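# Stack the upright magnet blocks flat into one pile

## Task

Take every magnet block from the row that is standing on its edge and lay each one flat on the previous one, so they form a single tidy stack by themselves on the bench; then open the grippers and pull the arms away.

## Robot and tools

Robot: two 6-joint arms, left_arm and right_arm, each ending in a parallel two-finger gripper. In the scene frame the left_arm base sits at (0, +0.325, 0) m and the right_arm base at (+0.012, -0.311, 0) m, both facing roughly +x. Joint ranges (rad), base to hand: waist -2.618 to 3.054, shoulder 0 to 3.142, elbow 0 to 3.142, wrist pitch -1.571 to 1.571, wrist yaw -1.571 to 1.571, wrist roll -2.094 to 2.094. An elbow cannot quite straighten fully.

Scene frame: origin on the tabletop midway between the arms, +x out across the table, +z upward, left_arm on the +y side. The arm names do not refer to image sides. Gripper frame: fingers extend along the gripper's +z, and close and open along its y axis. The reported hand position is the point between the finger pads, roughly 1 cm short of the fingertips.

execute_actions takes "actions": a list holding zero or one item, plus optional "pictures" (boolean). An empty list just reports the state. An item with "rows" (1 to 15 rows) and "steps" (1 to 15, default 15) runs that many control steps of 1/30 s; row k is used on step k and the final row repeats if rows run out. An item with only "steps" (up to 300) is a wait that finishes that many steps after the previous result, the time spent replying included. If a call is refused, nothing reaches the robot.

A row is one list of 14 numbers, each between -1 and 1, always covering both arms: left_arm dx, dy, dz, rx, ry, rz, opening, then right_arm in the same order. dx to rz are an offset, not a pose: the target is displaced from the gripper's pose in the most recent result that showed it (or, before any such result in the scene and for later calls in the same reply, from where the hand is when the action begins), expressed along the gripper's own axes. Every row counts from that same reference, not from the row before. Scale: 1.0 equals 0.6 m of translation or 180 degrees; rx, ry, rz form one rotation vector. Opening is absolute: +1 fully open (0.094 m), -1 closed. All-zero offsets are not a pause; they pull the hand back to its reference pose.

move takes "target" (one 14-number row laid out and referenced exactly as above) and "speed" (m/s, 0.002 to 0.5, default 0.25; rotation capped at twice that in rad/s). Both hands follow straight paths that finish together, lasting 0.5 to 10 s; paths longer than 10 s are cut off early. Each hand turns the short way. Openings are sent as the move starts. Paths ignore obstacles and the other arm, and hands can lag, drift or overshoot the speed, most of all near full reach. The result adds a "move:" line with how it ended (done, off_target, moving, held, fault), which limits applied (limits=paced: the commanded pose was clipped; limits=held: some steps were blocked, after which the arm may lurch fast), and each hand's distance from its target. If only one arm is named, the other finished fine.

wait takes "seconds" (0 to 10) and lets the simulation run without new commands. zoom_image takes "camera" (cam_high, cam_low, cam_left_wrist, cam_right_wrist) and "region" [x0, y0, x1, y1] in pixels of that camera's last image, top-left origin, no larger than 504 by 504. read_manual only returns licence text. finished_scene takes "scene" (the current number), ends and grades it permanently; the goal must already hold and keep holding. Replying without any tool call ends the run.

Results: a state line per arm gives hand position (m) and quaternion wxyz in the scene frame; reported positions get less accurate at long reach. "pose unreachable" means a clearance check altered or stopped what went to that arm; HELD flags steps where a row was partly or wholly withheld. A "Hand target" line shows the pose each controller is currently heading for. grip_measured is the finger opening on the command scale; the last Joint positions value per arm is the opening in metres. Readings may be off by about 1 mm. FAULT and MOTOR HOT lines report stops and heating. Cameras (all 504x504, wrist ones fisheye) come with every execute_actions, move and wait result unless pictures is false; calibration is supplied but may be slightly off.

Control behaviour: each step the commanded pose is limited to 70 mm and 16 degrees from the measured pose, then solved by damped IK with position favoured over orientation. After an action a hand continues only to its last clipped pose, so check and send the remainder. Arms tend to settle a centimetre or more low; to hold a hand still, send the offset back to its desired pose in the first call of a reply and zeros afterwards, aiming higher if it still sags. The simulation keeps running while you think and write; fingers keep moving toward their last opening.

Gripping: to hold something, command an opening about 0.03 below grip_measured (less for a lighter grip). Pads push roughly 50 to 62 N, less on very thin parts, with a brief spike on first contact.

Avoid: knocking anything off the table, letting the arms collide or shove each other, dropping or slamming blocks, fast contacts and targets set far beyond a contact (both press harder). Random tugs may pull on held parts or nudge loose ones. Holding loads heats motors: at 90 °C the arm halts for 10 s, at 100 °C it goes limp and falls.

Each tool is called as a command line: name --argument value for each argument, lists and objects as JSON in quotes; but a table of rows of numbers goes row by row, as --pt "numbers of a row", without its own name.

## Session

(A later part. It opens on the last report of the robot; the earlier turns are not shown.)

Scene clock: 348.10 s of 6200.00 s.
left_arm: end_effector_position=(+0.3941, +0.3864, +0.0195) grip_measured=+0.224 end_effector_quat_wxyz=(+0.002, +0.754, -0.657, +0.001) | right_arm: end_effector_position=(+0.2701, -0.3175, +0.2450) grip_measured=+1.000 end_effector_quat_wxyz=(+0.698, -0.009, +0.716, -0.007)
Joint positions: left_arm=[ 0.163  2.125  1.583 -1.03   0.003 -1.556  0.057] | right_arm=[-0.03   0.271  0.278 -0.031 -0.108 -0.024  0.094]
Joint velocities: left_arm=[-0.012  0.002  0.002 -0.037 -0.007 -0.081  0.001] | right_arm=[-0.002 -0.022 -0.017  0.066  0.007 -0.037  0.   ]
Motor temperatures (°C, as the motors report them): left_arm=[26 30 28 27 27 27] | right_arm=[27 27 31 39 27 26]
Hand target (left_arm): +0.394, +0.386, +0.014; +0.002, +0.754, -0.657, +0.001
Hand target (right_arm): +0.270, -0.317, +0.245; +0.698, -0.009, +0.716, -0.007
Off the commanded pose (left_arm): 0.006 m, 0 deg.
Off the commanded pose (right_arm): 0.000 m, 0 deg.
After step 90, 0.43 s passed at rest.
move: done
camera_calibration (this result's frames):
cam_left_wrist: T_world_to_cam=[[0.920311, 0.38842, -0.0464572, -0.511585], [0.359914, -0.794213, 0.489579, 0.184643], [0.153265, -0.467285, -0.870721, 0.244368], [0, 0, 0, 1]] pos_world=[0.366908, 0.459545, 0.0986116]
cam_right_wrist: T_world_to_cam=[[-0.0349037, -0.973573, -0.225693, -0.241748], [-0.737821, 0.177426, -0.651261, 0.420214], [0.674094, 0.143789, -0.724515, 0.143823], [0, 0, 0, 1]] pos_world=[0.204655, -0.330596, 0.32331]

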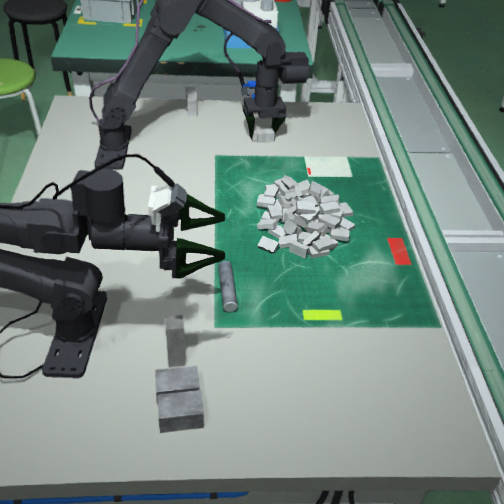

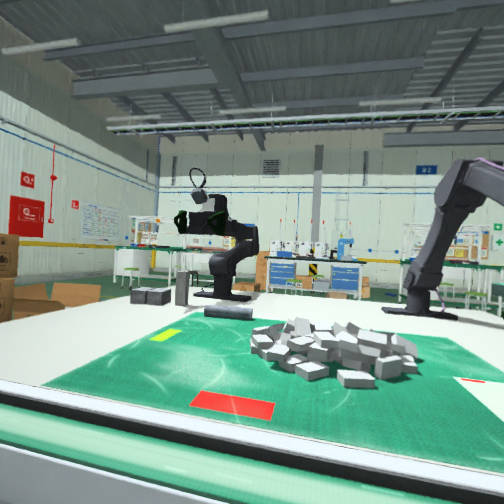

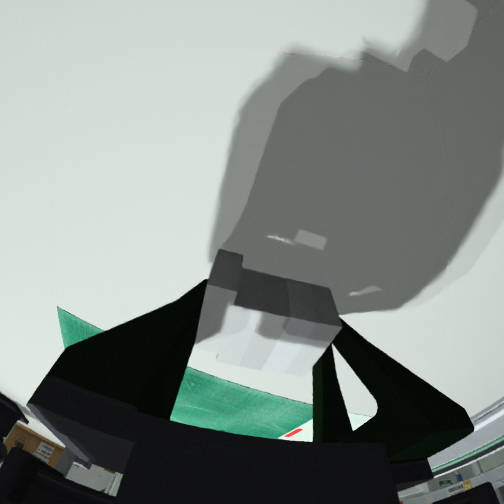

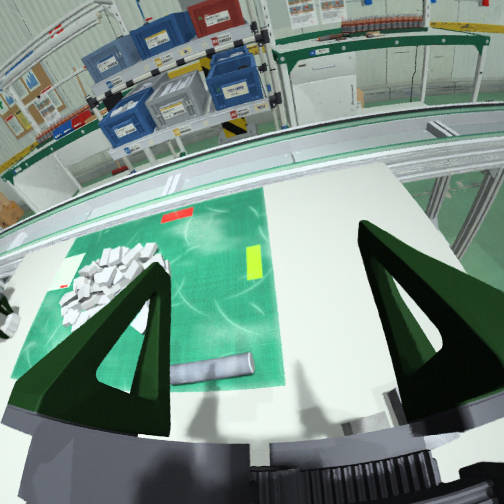

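execute_actions --actions '[{"rows": [[0,0,-0.005,0,0,0,0.21,0,0,0,0,0,0,1],[0,0,-0.005,0,0,0,0.23,0,0,0,0,0,0,1],[0,0,-0.005,0,0,0,0.26,0,0,0,0,0,0,1],[0,0,-0.005,0,0,0,0.3,0,0,0,0,0,0,1],[0,0,-0.005,0,0,0,0.38,0,0,0,0,0,0,1],[0,0,-0.005,0,0,0,0.48,0,0,0,0,0,0,1],[0,0,-0.005,0,0,0,0.6,0,0,0,0,0,0,1],[0,0,-0.005,0,0,0,0.7,0,0,0,0,0,0,1]], "steps": 12}]' --pictures false

move --target '[0,0,-0.12,0,0,0,0.7, 0,0,0,0,0,0,1]' --speed 0.12

Scene clock: 353.53 s of 6200.00 s.
left_arm: end_effector_position=(+0.3939, +0.3864, +0.0195) grip_measured=+0.699 end_effector_quat_wxyz=(+0.002, +0.754, -0.657, +0.000) | right_arm: end_effector_position=(+0.2701, -0.3175, +0.2450) grip_measured=+1.000 end_effector_quat_wxyz=(+0.698, -0.009, +0.716, -0.007)
Joint positions: left_arm=[ 0.163  2.125  1.583 -1.031  0.003 -1.556  0.08 ] | right_arm=[-0.03   0.271  0.278 -0.031 -0.108 -0.024  0.094]
Joint velocities: left_arm=[ 0.007  0.017  0.002  0.007 -0.037  0.095  0.   ] | right_arm=[-0.002  0.002 -0.007 -0.037  0.022 -0.037  0.   ]
Motor temperatures (°C, as the motors report them): left_arm=[26 30 28 27 27 27] | right_arm=[27 27 31 39 27 26]
Hand target (left_arm): +0.394, +0.386, +0.022; +0.002, +0.754, -0.657, +0.001
Hand target (right_arm): +0.270, -0.317, +0.245; +0.698, -0.009, +0.716, -0.007
Off the commanded pose (left_arm): 0.003 m, 0 deg.
Off the commanded pose (right_arm): 0.000 m, 0 deg.
Steps of this call (steps 1 to 90: nothing new was sent; then 2.03 s passed at rest; steps 91 to 102: all 12 steps of this action). Readings (end_effector_position):
91: left_arm (+0.3940, +0.3864, +0.0195) | right_arm (+0.2701, -0.3175, +0.2450)
92: left_arm (+0.3940, +0.3864, +0.0195) | right_arm (+0.2701, -0.3175, +0.2450)
94: left_arm (+0.3939, +0.3864, +0.0195) | right_arm (+0.2701, -0.3175, +0.2450)
98: left_arm (+0.3939, +0.3864, +0.0195) | right_arm (+0.2701, -0.3175, +0.2450)
102: the state above

Scene clock: 354.97 s of 6200.00 s.
left_arm: end_effector_position=(+0.3951, +0.3866, +0.0839) grip_measured=+0.699 end_effector_quat_wxyz=(+0.004, +0.754, -0.657, -0.002) | right_arm: end_effector_position=(+0.2701, -0.3175, +0.2450) grip_measured=+1.000 end_effector_quat_wxyz=(+0.698, -0.009, +0.716, -0.007)
Joint positions: left_arm=[ 0.163  2.089  1.787 -1.277  0.003 -1.556  0.08 ] | right_arm=[-0.03   0.271  0.278 -0.031 -0.108 -0.024  0.094]
Joint velocities: left_arm=[ 0.002 -0.012 -0.002 -0.037 -0.022 -0.007  0.   ] | right_arm=[-0.002  0.002  0.007  0.022 -0.051 -0.037  0.   ]
Motor temperatures (°C, as the motors report them): left_arm=[26 31 28 27 27 27] | right_arm=[27 27 31 39 27 26]
Hand target (left_arm): +0.395, +0.388, +0.091; +0.002, +0.754, -0.657, +0.001
Hand target (right_arm): +0.270, -0.317, +0.245; +0.698, -0.009, +0.716, -0.007
Off the commanded pose (left_arm): 0.008 m, 0 deg.
Off the commanded pose (right_arm): 0.000 m, 0 deg.
move: done
camera_calibration (this result's frames):
cam_left_wrist: T_world_to_cam=[[0.919973, 0.388368, -0.0531074, -0.508878], [0.363231, -0.793703, 0.487953, 0.151514], [0.147354, -0.468194, -0.871253, 0.303069], [0, 0, 0, 1]] pos_world=[0.368461, 0.459784, 0.163092]
cam_right_wrist: T_world_to_cam=[[-0.0349037, -0.973573, -0.225693, -0.241748], [-0.737821, 0.177426, -0.651261, 0.420214], [0.674094, 0.143789, -0.724515, 0.143823], [0, 0, 0, 1]] pos_world=[0.204655, -0.330596, 0.32331]

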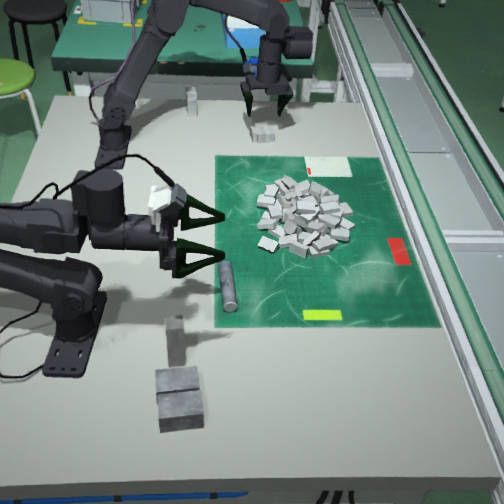

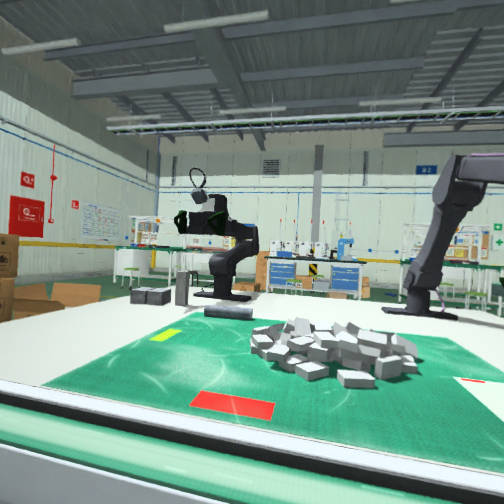

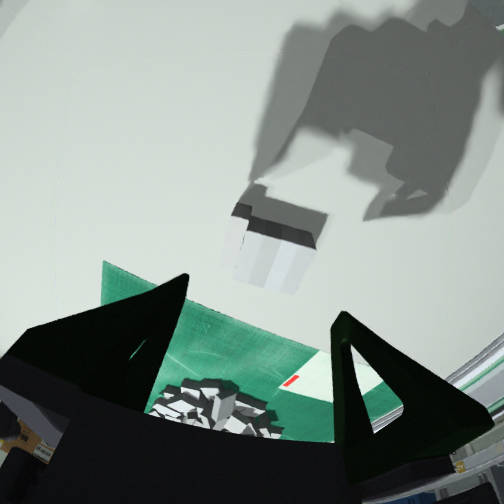

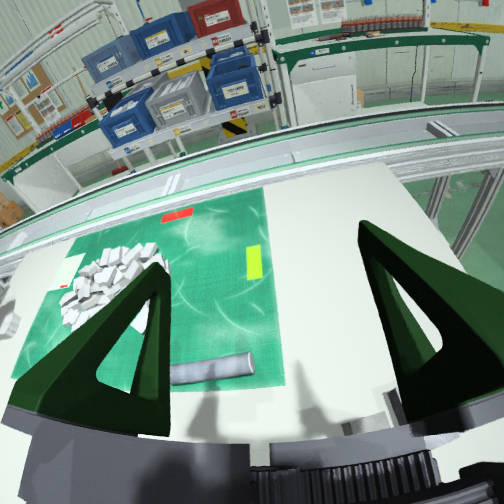

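move --target '[0,0.0085,-0.005,0.2825,-0.2834,0.4402,0.6, 0,0,0,0,0,0,1]' --speed 0.35

Scene clock: 371.13 s of 6200.00 s.
left_arm: end_effector_position=(+0.3917, +0.3838, +0.0978) grip_measured=+0.601 end_effector_quat_wxyz=(+0.545, -0.069, +0.835, +0.044) | right_arm: end_effector_position=(+0.2701, -0.3175, +0.2450) grip_measured=+1.000 end_effector_quat_wxyz=(+0.698, -0.009, +0.716, -0.007)
Joint positions: left_arm=[ 0.144  1.48   0.425  0.64  -0.027 -0.014  0.075] | right_arm=[-0.03   0.271  0.278 -0.031 -0.108 -0.024  0.094]
Joint velocities: left_arm=[-0.002 -0.002 -0.007  0.022  0.037 -0.081 -0.   ] | right_arm=[ 0.007 -0.002  0.002  0.022 -0.037  0.051  0.   ]
Motor temperatures (°C, as the motors report them): left_arm=[26 31 29 28 27 27] | right_arm=[27 27 31 39 27 26]
Hand target (left_arm): +0.388, +0.385, +0.089; +0.535, -0.066, +0.841, +0.045
Hand target (right_arm): +0.270, -0.317, +0.245; +0.698, -0.009, +0.716, -0.007
Off the commanded pose (left_arm): 0.011 m, 2 deg.
Off the commanded pose (right_arm): 0.000 m, 0 deg.
After step 90, 9.67 s passed at rest.
move: off_target (left_arm)
camera_calibration (this result's frames):
cam_left_wrist: T_world_to_cam=[[0.299665, -0.928319, 0.220054, 0.21773], [-0.732861, -0.371662, -0.569896, 0.514592], [0.610831, 0.00950913, -0.791704, -0.0582527], [0, 0, 0, 1]] pos_world=[0.347461, 0.393931, 0.199233]
cam_right_wrist: T_world_to_cam=[[-0.0349037, -0.973573, -0.225693, -0.241748], [-0.737821, 0.177426, -0.651261, 0.420214], [0.674094, 0.143789, -0.724515, 0.143823], [0, 0, 0, 1]] pos_world=[0.204655, -0.330596, 0.32331]

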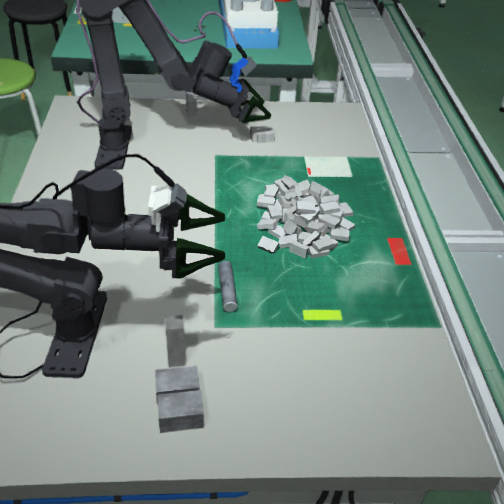

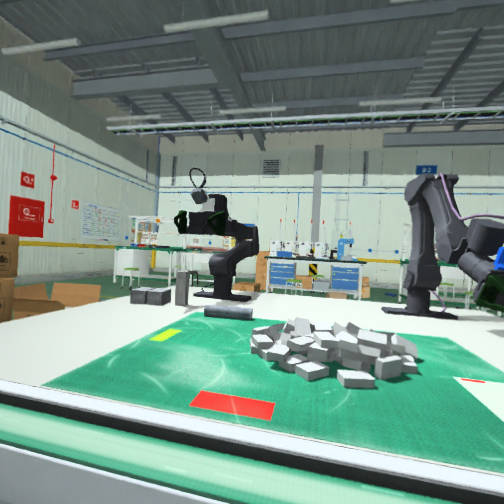

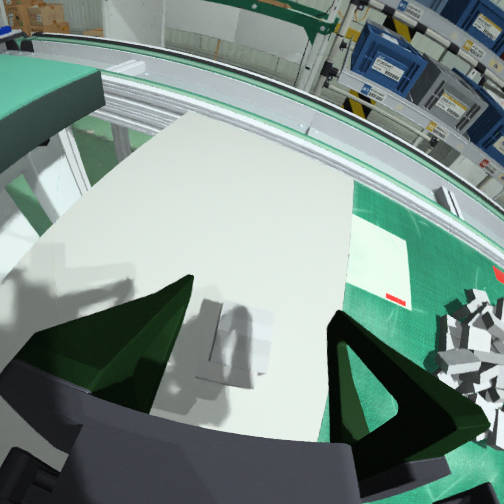

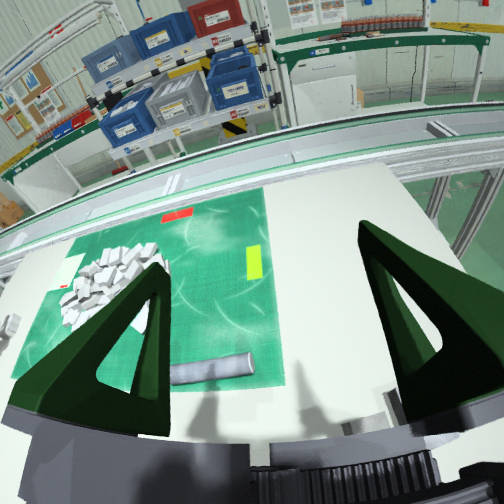

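move --target '[0.074,0.0043,0.030,0.0076,0.0067,0.0033,0.6, 0,0,0,0,0,0,1]' --speed 0.08

zoom_image --camera "cam_left_wrist" --region '[130, 250, 380, 460]'

Scene clock: 378.73 s of 6200.00 s.
left_arm: end_effector_position=(+0.3937, +0.3835, +0.0573) grip_measured=+0.601 end_effector_quat_wxyz=(+0.544, -0.061, +0.836, +0.035) | right_arm: end_effector_position=(+0.2701, -0.3175, +0.2450) grip_measured=+1.000 end_effector_quat_wxyz=(+0.698, -0.009, +0.716, -0.007)
Joint positions: left_arm=[ 0.159  1.693  0.374  0.901  0.01  -0.003  0.075] | right_arm=[-0.03   0.271  0.278 -0.031 -0.108 -0.024  0.094]
Joint velocities: left_arm=[-0.012 -0.007 -0.012  0.066 -0.007  0.037  0.001] | right_arm=[-0.007  0.007 -0.007 -0.007 -0.022 -0.022  0.   ]
Motor temperatures (°C, as the motors report them): left_arm=[26 30 28 29 27 27] | right_arm=[27 27 31 39 27 26]
Hand target (left_arm): +0.389, +0.385, +0.050; +0.536, -0.058, +0.841, +0.036
Hand target (right_arm): +0.270, -0.317, +0.245; +0.698, -0.009, +0.716, -0.007
Off the commanded pose (left_arm): 0.009 m, 1 deg.
Off the commanded pose (right_arm): 0.000 m, 0 deg.
After step 90, 3.37 s passed at rest.
move: done
camera_calibration (this result's frames):
cam_left_wrist: T_world_to_cam=[[0.27876, -0.93363, 0.225007, 0.235739], [-0.74281, -0.358114, -0.565674, 0.491291], [0.608709, -0.00945007, -0.793337, -0.0833203], [0, 0, 0, 1]] pos_world=[0.349939, 0.395244, 0.158767]
cam_right_wrist: T_world_to_cam=[[-0.0349037, -0.973573, -0.225693, -0.241748], [-0.737821, 0.177426, -0.651261, 0.420214], [0.674094, 0.143789, -0.724515, 0.143823], [0, 0, 0, 1]] pos_world=[0.204655, -0.330596, 0.32331]

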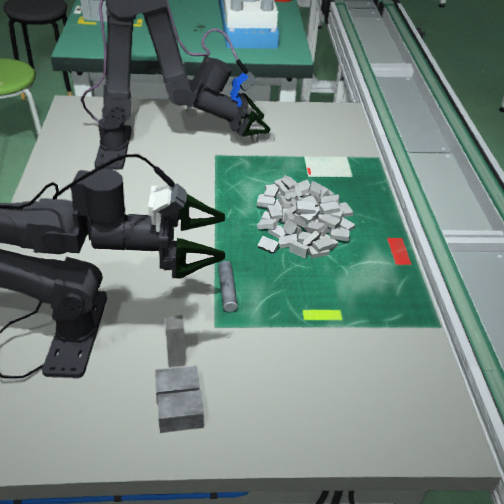

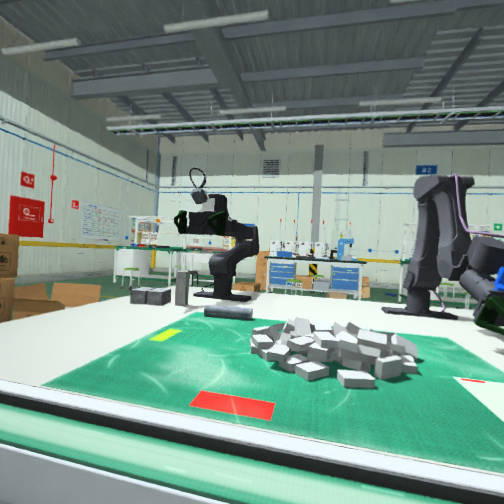

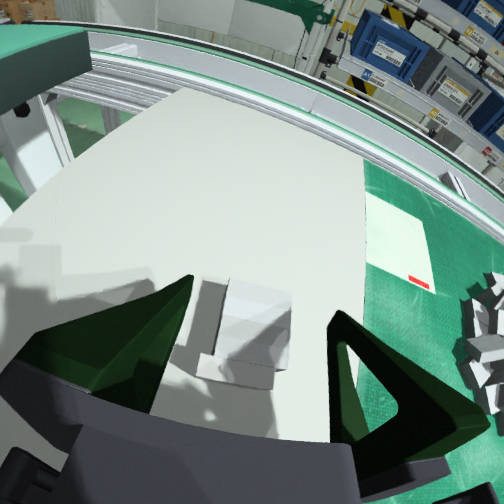

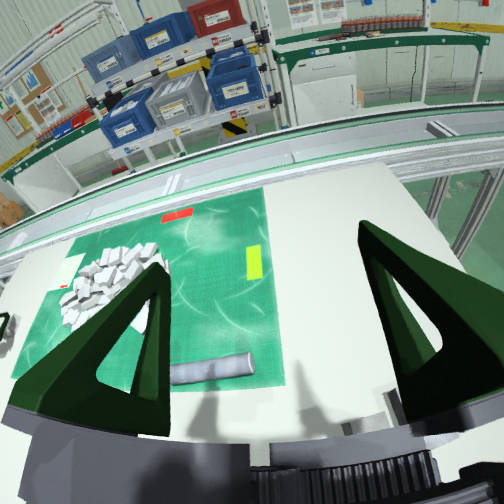

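Region (130, 250, 380, 460) of cam_left_wrist's 504x504 image, scaled by 2.016, with more detail than that image has; it fills the top 423 rows of this view, and the rest is white.

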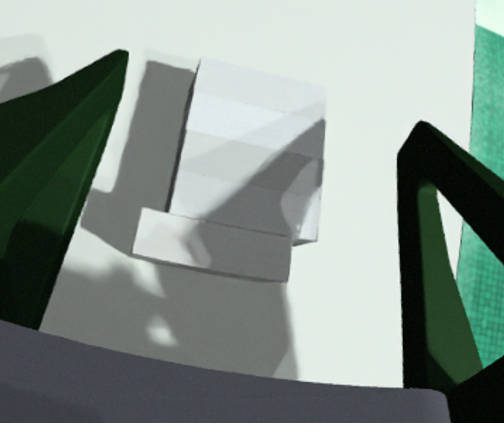

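move --target '[0.0575,0.0015,0.0183,0,0.006,0,0.6, 0,0,0,0,0,0,1]' --speed 0.04

zoom_image --camera "cam_left_wrist" --region '[130, 230, 380, 460]'

zoom_image --camera "cam_high" --region '[190, 70, 300, 160]'

Scene clock: 392.93 s of 6200.00 s.
left_arm: end_effector_position=(+0.3934, +0.3834, +0.0270) grip_measured=+0.601 end_effector_quat_wxyz=(+0.540, -0.061, +0.839, +0.035) | right_arm: end_effector_position=(+0.2701, -0.3175, +0.2450) grip_measured=+1.000 end_effector_quat_wxyz=(+0.698, -0.009, +0.716, -0.007)
Joint positions: left_arm=[ 0.159  1.869  0.357  1.084  0.011 -0.003  0.075] | right_arm=[-0.03   0.271  0.278 -0.031 -0.108 -0.024  0.094]
Joint velocities: left_arm=[ 0.002  0.012 -0.002  0.11  -0.066  0.022 -0.   ] | right_arm=[-0.007  0.007 -0.022 -0.037  0.066 -0.037  0.   ]
Motor temperatures (°C, as the motors report them): left_arm=[26 29 28 31 27 27] | right_arm=[27 27 31 40 27 26]
Hand target (left_arm): +0.389, +0.383, +0.022; +0.536, -0.061, +0.842, +0.035
Hand target (right_arm): +0.270, -0.317, +0.245; +0.698, -0.009, +0.716, -0.007
Off the commanded pose (left_arm): 0.007 m, 1 deg.
Off the commanded pose (right_arm): 0.000 m, 0 deg.
After step 90, 10.07 s passed at rest.
move: done
camera_calibration (this result's frames):
cam_left_wrist: T_world_to_cam=[[0.280378, -0.933401, 0.223946, 0.24183], [-0.7478, -0.358673, -0.558703, 0.475934], [0.601817, -0.010819, -0.798561, -0.103862], [0, 0, 0, 1]] pos_world=[0.350606, 0.395305, 0.128809]
cam_right_wrist: T_world_to_cam=[[-0.0349037, -0.973573, -0.225693, -0.241748], [-0.737821, 0.177426, -0.651261, 0.420214], [0.674094, 0.143789, -0.724515, 0.143823], [0, 0, 0, 1]] pos_world=[0.204655, -0.330596, 0.32331]

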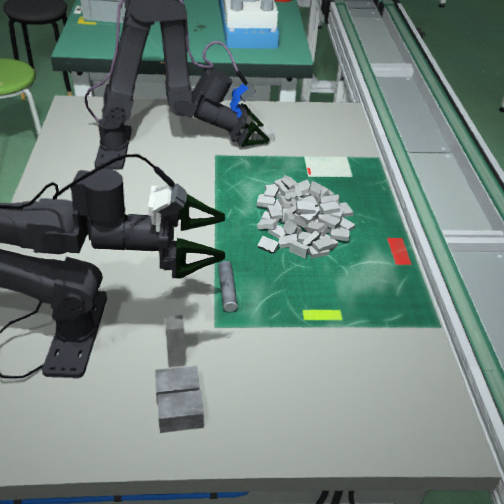

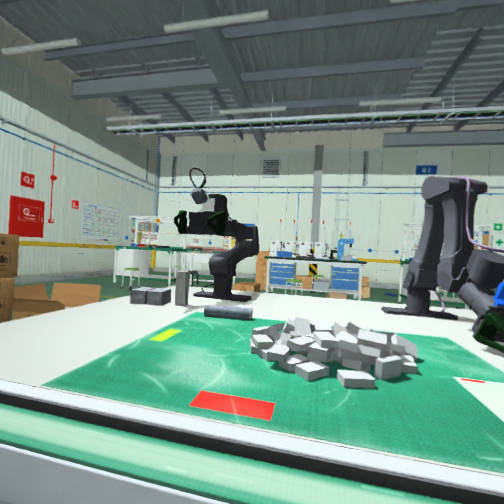

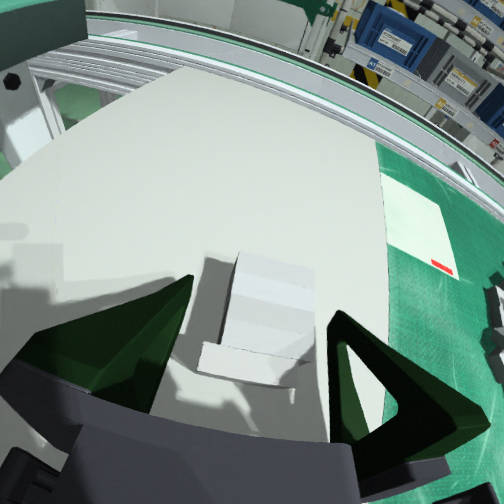

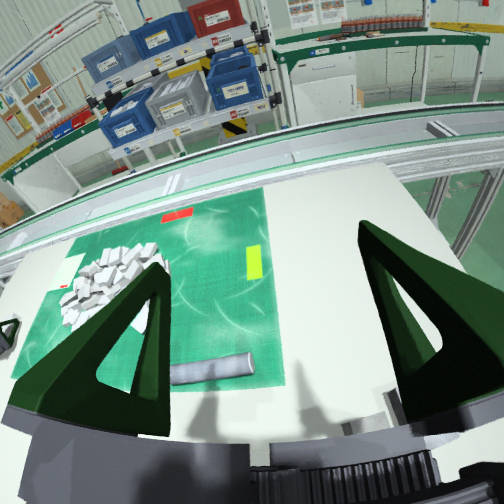

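Region (130, 230, 380, 460) of cam_left_wrist's 504x504 image, scaled by 2.016, with more detail than that image has; it fills the top 464 rows of this view, and the rest is white.

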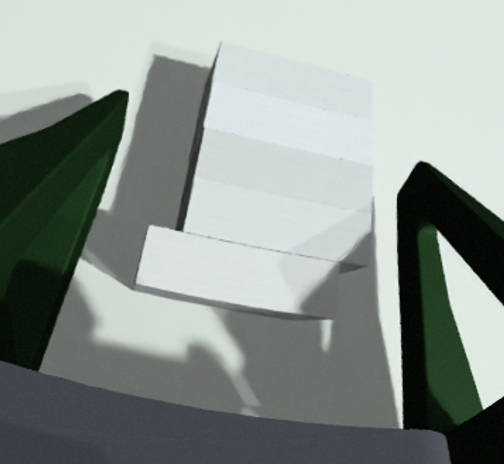

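Region (190, 70, 300, 160) of cam_high's 504x504 image, scaled by 4.582, with more detail than that image has; it fills the top 412 rows of this view, and the rest is white.

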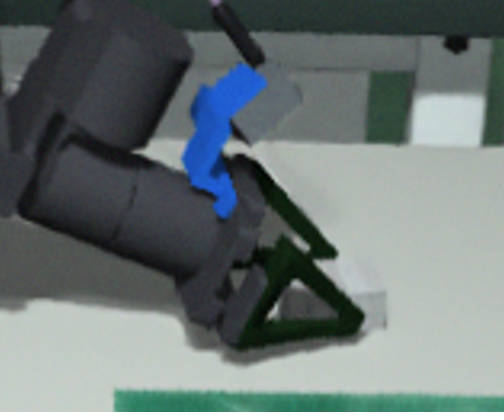

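move --target '[-0.002,-0.01,0.0285,0,0.002,0,0.6, 0,0,0,0,0,0,1]' --speed 0.025

zoom_image --camera "cam_left_wrist" --region '[130, 230, 380, 460]'

zoom_image --camera "cam_high" --region '[190, 70, 300, 160]'

Scene clock: 404.93 s of 6200.00 s.
left_arm: end_effector_position=(+0.4068, +0.3808, +0.0250) grip_measured=+0.601 end_effector_quat_wxyz=(+0.543, -0.058, +0.837, +0.035) | right_arm: end_effector_position=(+0.2701, -0.3175, +0.2450) grip_measured=+1.000 end_effector_quat_wxyz=(+0.698, -0.009, +0.716, -0.007)
Joint positions: left_arm=[ 0.143  1.915  0.405  1.09  -0.001 -0.006  0.075] | right_arm=[-0.03   0.271  0.278 -0.031 -0.108 -0.024  0.094]
Joint velocities: left_arm=[-0.022 -0.002  0.012  0.066 -0.007 -0.095 -0.001] | right_arm=[-0.027 -0.007  0.012  0.081 -0.022 -0.022  0.   ]
Motor temperatures (°C, as the motors report them): left_arm=[26 28 27 32 27 27] | right_arm=[27 27 31 40 27 26]
Hand target (left_arm): +0.410, +0.379, +0.021; +0.538, -0.061, +0.840, +0.034
Hand target (right_arm): +0.270, -0.317, +0.245; +0.698, -0.009, +0.716, -0.007
Off the commanded pose (left_arm): 0.005 m, 1 deg.
Off the commanded pose (right_arm): 0.000 m, 0 deg.
After step 90, 8.03 s passed at rest.
move: done
camera_calibration (this result's frames):
cam_left_wrist: T_world_to_cam=[[0.274568, -0.935387, 0.222854, 0.239262], [-0.74534, -0.353458, -0.565275, 0.481027], [0.60752, -0.0108955, -0.794229, -0.115878], [0, 0, 0, 1]] pos_world=[0.363234, 0.392562, 0.126558]
cam_right_wrist: T_world_to_cam=[[-0.0349037, -0.973573, -0.225693, -0.241748], [-0.737821, 0.177426, -0.651261, 0.420214], [0.674094, 0.143789, -0.724515, 0.143823], [0, 0, 0, 1]] pos_world=[0.204655, -0.330596, 0.32331]

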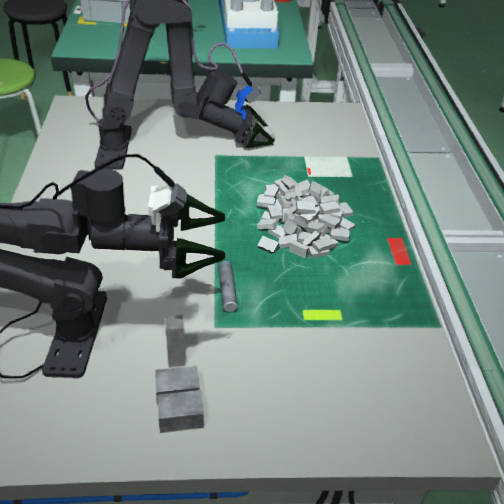

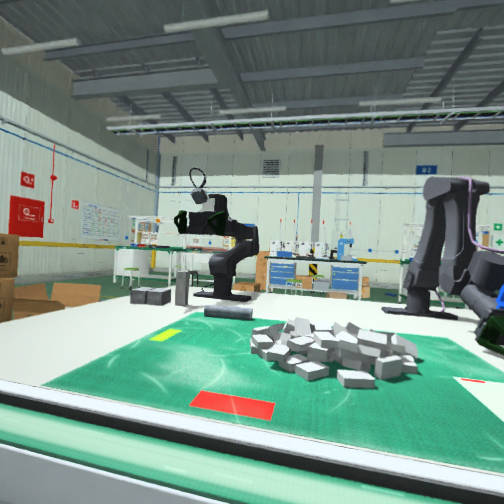

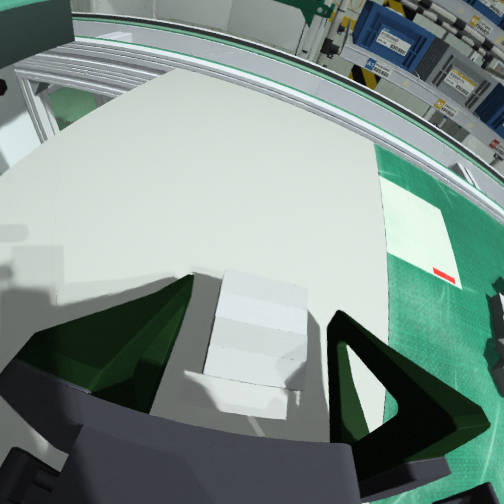

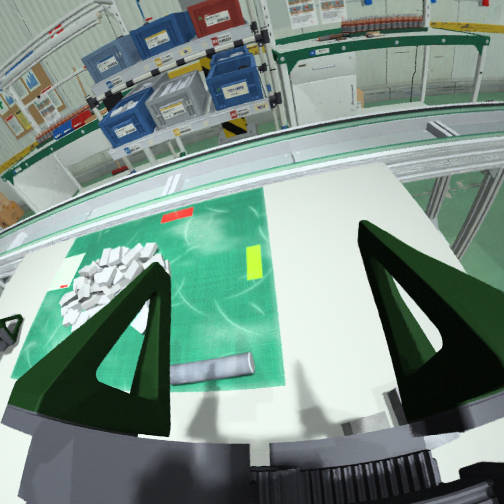

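Region (130, 230, 380, 460) of cam_left_wrist's 504x504 image, scaled by 2.016, with more detail than that image has; it fills the top 464 rows of this view, and the rest is white.

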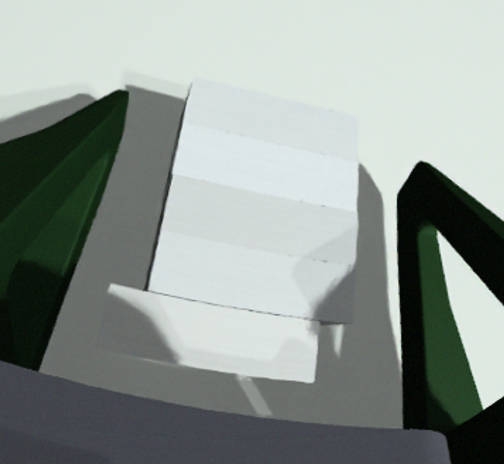

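Region (190, 70, 300, 160) of cam_high's 504x504 image, scaled by 4.582, with more detail than that image has; it fills the top 412 rows of this view, and the rest is white.

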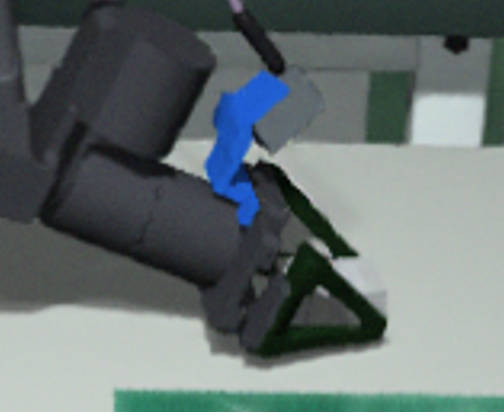

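move --target '[-0.001,-0.002,0.012,0,0.003,0,0.6, 0,0,0,0,0,0,1]' --speed 0.015

zoom_image --camera "cam_left_wrist" --region '[130, 230, 380, 460]'

Scene clock: 411.93 s of 6200.00 s.
left_arm: end_effector_position=(+0.4107, +0.3815, +0.0277) grip_measured=+0.601 end_effector_quat_wxyz=(+0.546, -0.059, +0.835, +0.035) | right_arm: end_effector_position=(+0.2701, -0.3175, +0.2450) grip_measured=+1.000 end_effector_quat_wxyz=(+0.698, -0.009, +0.716, -0.007)
Joint positions: left_arm=[ 0.143  1.915  0.419  1.083 -0.002 -0.006  0.075] | right_arm=[-0.03   0.271  0.278 -0.031 -0.108 -0.024  0.094]
Joint velocities: left_arm=[-0.022 -0.007 -0.007 -0.022  0.051  0.037 -0.001] | right_arm=[-0.017 -0.017  0.017 -0.037  0.051 -0.051  0.   ]
Motor temperatures (°C, as the motors report them): left_arm=[26 28 28 33 27 27] | right_arm=[27 27 31 40 27 26]
Hand target (left_arm): +0.413, +0.380, +0.023; +0.539, -0.058, +0.839, +0.034
Hand target (right_arm): +0.270, -0.317, +0.245; +0.698, -0.009, +0.716, -0.007
Off the commanded pose (left_arm): 0.006 m, 1 deg.
Off the commanded pose (right_arm): 0.000 m, 0 deg.
After step 90, 3.23 s passed at rest.
move: done
camera_calibration (this result's frames):
cam_left_wrist: T_world_to_cam=[[0.27409, -0.935297, 0.223818, 0.238394], [-0.740842, -0.353741, -0.570982, 0.484189], [0.613211, -0.00931346, -0.789864, -0.119199], [0, 0, 0, 1]] pos_world=[0.36646, 0.393137, 0.128955]
cam_right_wrist: T_world_to_cam=[[-0.0349037, -0.973573, -0.225693, -0.241748], [-0.737821, 0.177426, -0.651261, 0.420214], [0.674094, 0.143789, -0.724515, 0.143823], [0, 0, 0, 1]] pos_world=[0.204655, -0.330596, 0.32331]

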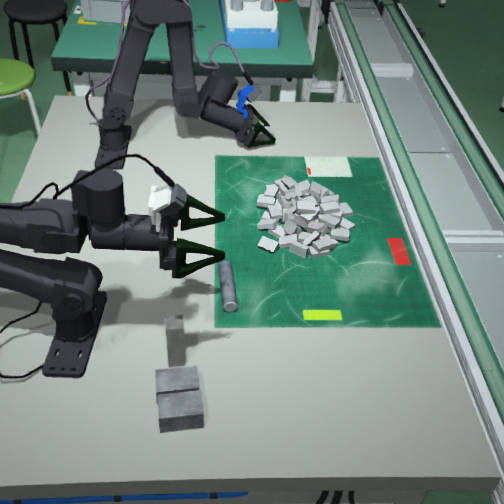

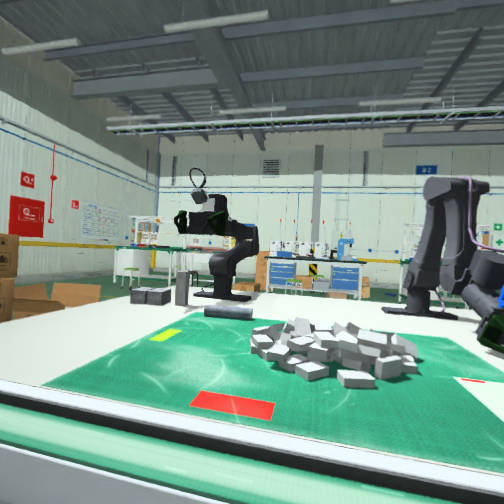

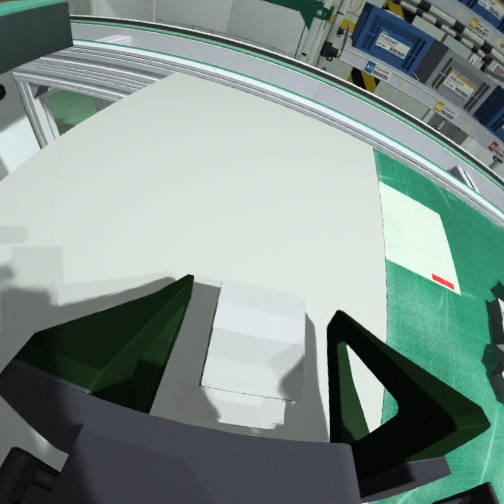

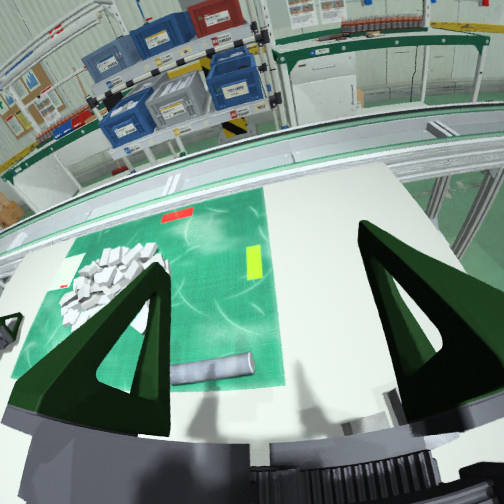

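Region (130, 230, 380, 460) of cam_left_wrist's 504x504 image, scaled by 2.016, with more detail than that image has; it fills the top 464 rows of this view, and the rest is white.

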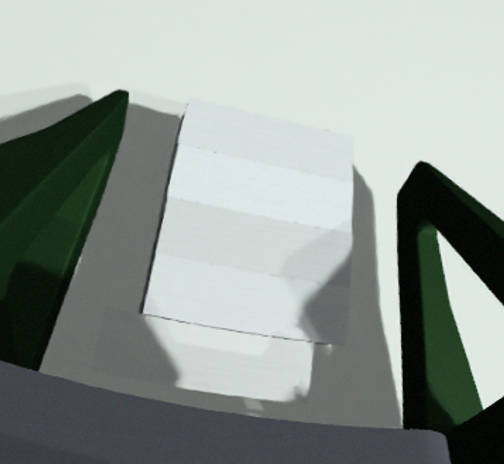

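move --target '[0.0143,0,0.0035,0,0.004,0,0.6, 0,0,0,0,0,0,1]' --speed 0.015

zoom_image --camera "cam_left_wrist" --region '[130, 230, 380, 460]'

zoom_image --camera "cam_high" --region '[210, 90, 300, 160]'

Scene clock: 419.37 s of 6200.00 s.
left_arm: end_effector_position=(+0.4106, +0.3815, +0.0235) grip_measured=+0.601 end_effector_quat_wxyz=(+0.545, -0.059, +0.836, +0.035) | right_arm: end_effector_position=(+0.2701, -0.3175, +0.2450) grip_measured=+1.000 end_effector_quat_wxyz=(+0.698, -0.009, +0.716, -0.007)
Joint positions: left_arm=[ 0.143  1.936  0.419  1.101 -0.002 -0.006  0.075] | right_arm=[-0.03   0.271  0.278 -0.031 -0.108 -0.024  0.094]
Joint velocities: left_arm=[-0.017 -0.012  0.002  0.051 -0.11   0.022 -0.   ] | right_arm=[ 0.007 -0.012  0.007  0.007 -0.037 -0.066  0.   ]
Motor temperatures (°C, as the motors report them): left_arm=[26 28 28 33 27 27] | right_arm=[27 27 31 40 27 26]
Hand target (left_arm): +0.409, +0.381, +0.019; +0.541, -0.059, +0.838, +0.035
Hand target (right_arm): +0.270, -0.317, +0.245; +0.698, -0.009, +0.716, -0.007
Off the commanded pose (left_arm): 0.005 m, 1 deg.
Off the commanded pose (right_arm): 0.000 m, 0 deg.
After step 90, 3.63 s passed at rest.
move: done
camera_calibration (this result's frames):
cam_left_wrist: T_world_to_cam=[[0.274766, -0.935207, 0.223365, 0.239057], [-0.742566, -0.353971, -0.568595, 0.482402], [0.610819, -0.00963288, -0.791712, -0.121276], [0, 0, 0, 1]] pos_world=[0.366608, 0.393156, 0.124879]
cam_right_wrist: T_world_to_cam=[[-0.0349037, -0.973573, -0.225693, -0.241748], [-0.737821, 0.177426, -0.651261, 0.420214], [0.674094, 0.143789, -0.724515, 0.143823], [0, 0, 0, 1]] pos_world=[0.204655, -0.330596, 0.32331]

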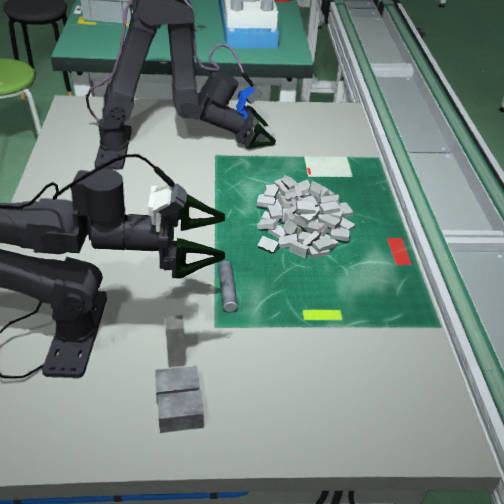

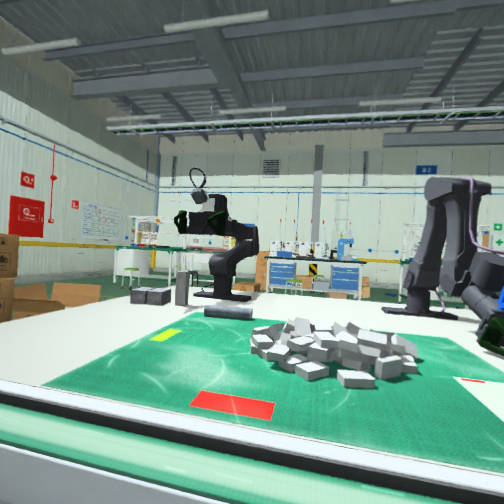

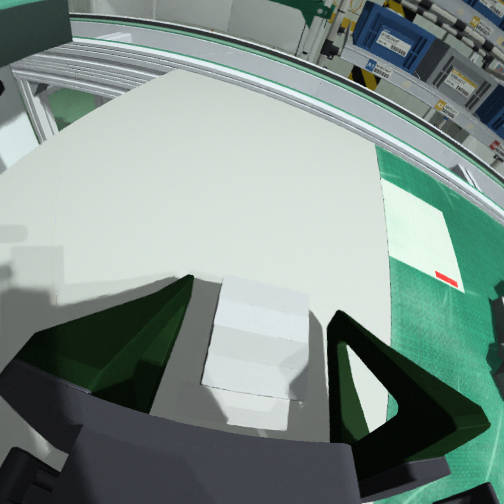

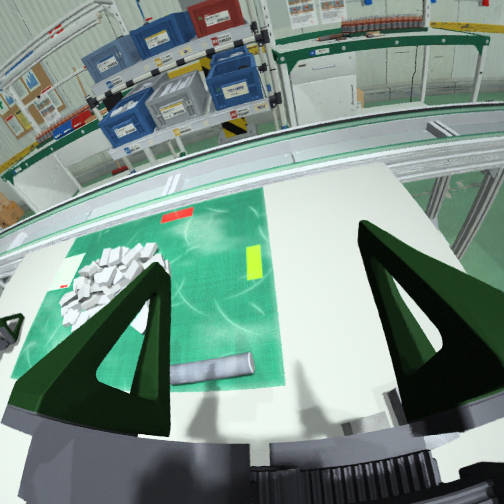

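Region (130, 230, 380, 460) of cam_left_wrist's 504x504 image, scaled by 2.016, with more detail than that image has; it fills the top 464 rows of this view, and the rest is white.

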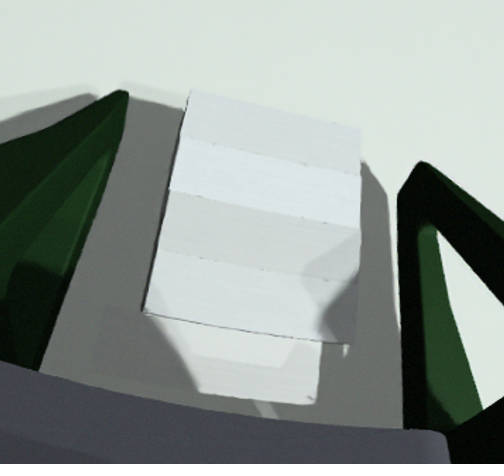

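Region (210, 90, 300, 160) of cam_high's 504x504 image, scaled by 5.600, with more detail than that image has.

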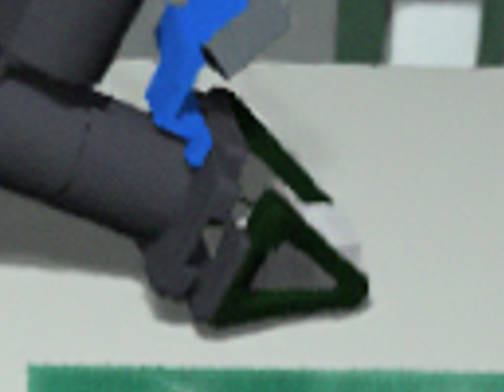

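execute_actions --actions '[{"rows": [[0,0,0,0,0,0,0.52,0,0,0,0,0,0,1],[0,0,0,0,0,0,0.44,0,0,0,0,0,0,1],[0,0,0,0,0,0,0.37,0,0,0,0,0,0,1],[0,0,0,0,0,0,0.31,0,0,0,0,0,0,1],[0,0,0,0,0,0,0.26,0,0,0,0,0,0,1],[0,0,0,0,0,0,0.22,0,0,0,0,0,0,1],[0,0,0,0,0,0,0.18,0,0,0,0,0,0,1],[0,0,0,0,0,0,0.14,0,0,0,0,0,0,1],[0,0,0,0,0,0,0.10,0,0,0,0,0,0,1],[0,0,0,0,0,0,0.07,0,0,0,0,0,0,1],[0,0,0,0,0,0,0.04,0,0,0,0,0,0,1],[0,0,0,0,0,0,0.01,0,0,0,0,0,0,1],[0,0,0,0,0,0,-0.02,0,0,0,0,0,0,1],[0,0,0,0,0,0,-0.04,0,0,0,0,0,0,1],[0,0,0,0,0,0,-0.06,0,0,0,0,0,0,1]], "steps": 15}]'

zoom_image --camera "cam_left_wrist" --region '[130, 230, 380, 460]'

zoom_image --camera "cam_high" --region '[210, 90, 300, 160]'

Scene clock: 429.67 s of 6200.00 s.
left_arm: end_effector_position=(+0.4107, +0.3819, +0.0240) grip_measured=-0.049 end_effector_quat_wxyz=(+0.546, -0.059, +0.835, +0.036) | right_arm: end_effector_position=(+0.2701, -0.3175, +0.2450) grip_measured=+1.000 end_effector_quat_wxyz=(+0.698, -0.009, +0.716, -0.007)
Joint positions: left_arm=[ 0.143  1.936  0.419  1.104 -0.004 -0.006  0.045] | right_arm=[-0.03   0.271  0.278 -0.031 -0.108 -0.024  0.094]
Joint velocities: left_arm=[ 0.002  0.012  0.002  0.007 -0.095 -0.037 -0.017] | right_arm=[-0.012 -0.002 -0.002 -0.022 -0.022  0.007  0.   ]
Motor temperatures (°C, as the motors report them): left_arm=[26 28 27 34 27 27] | right_arm=[27 27 31 40 27 26]
Hand target (left_arm): +0.411, +0.381, +0.023; +0.545, -0.059, +0.836, +0.035
Hand target (right_arm): +0.270, -0.317, +0.245; +0.698, -0.009, +0.716, -0.007
Off the commanded pose (left_arm): 0.001 m, 0 deg.
Off the commanded pose (right_arm): 0.000 m, 0 deg.
Steps of this call (steps 1 to 90: nothing new was sent; then 6.80 s passed at rest; steps 91 to 105: all 15 steps of this action). Readings (end_effector_position):
91: left_arm (+0.4108, +0.3815, +0.0240) | right_arm (+0.2701, -0.3175, +0.2450)
92: left_arm (+0.4108, +0.3815, +0.0240) | right_arm (+0.2701, -0.3175, +0.2450)
94: left_arm (+0.4108, +0.3815, +0.0240) | right_arm (+0.2701, -0.3175, +0.2450)
98: left_arm (+0.4108, +0.3815, +0.0240) | right_arm (+0.2701, -0.3175, +0.2450)
105: the state above
camera_calibration (this result's frames):
cam_left_wrist: T_world_to_cam=[[0.276246, -0.934901, 0.22282, 0.238588], [-0.7406, -0.354832, -0.570618, 0.482551], [0.612535, -0.00738921, -0.790409, -0.122558], [0, 0, 0, 1]] pos_world=[0.366539, 0.393375, 0.125319]
cam_right_wrist: T_world_to_cam=[[-0.0349037, -0.973573, -0.225693, -0.241748], [-0.737821, 0.177426, -0.651261, 0.420214], [0.674094, 0.143789, -0.724515, 0.143823], [0, 0, 0, 1]] pos_world=[0.204655, -0.330596, 0.32331]

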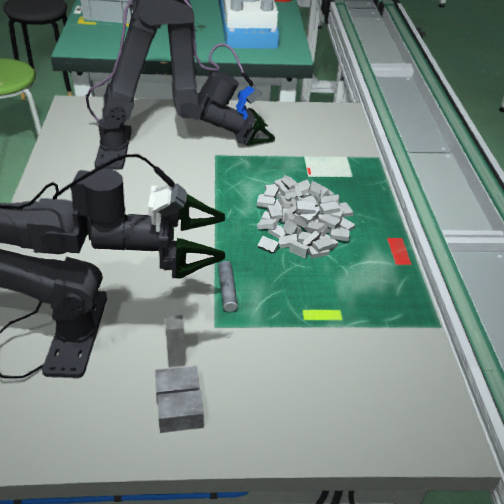

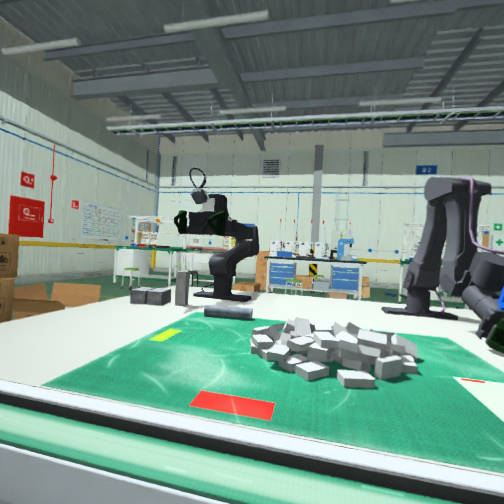

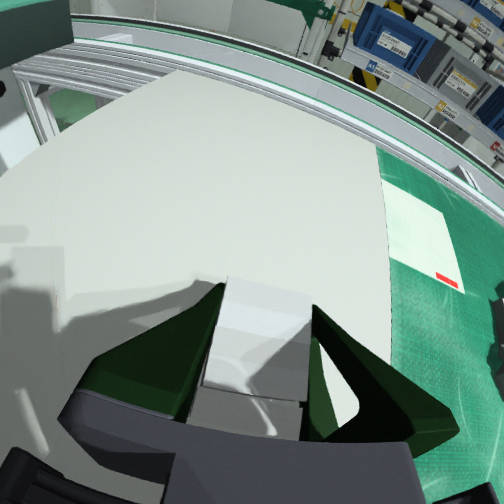

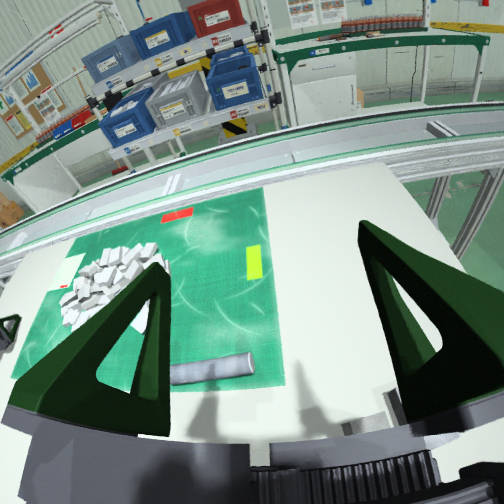

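Region (130, 230, 380, 460) of cam_left_wrist's 504x504 image, scaled by 2.016, with more detail than that image has; it fills the top 464 rows of this view, and the rest is white.

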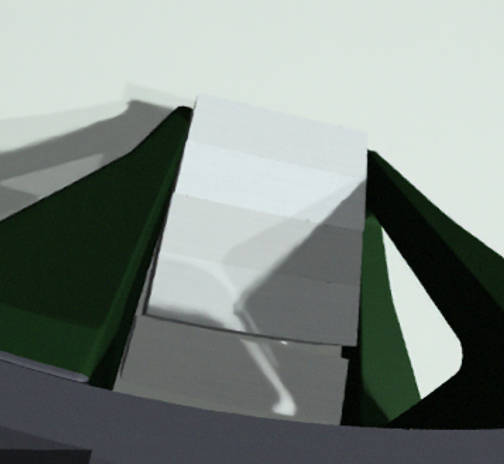

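Region (210, 90, 300, 160) of cam_high's 504x504 image, scaled by 5.600, with more detail than that image has.

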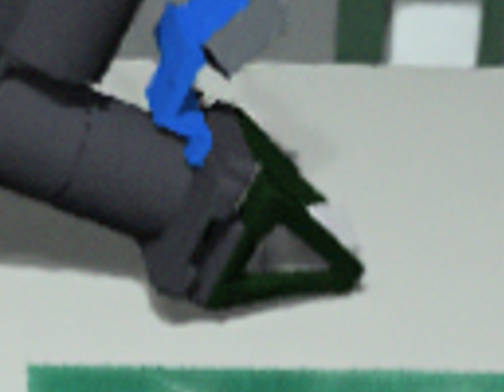

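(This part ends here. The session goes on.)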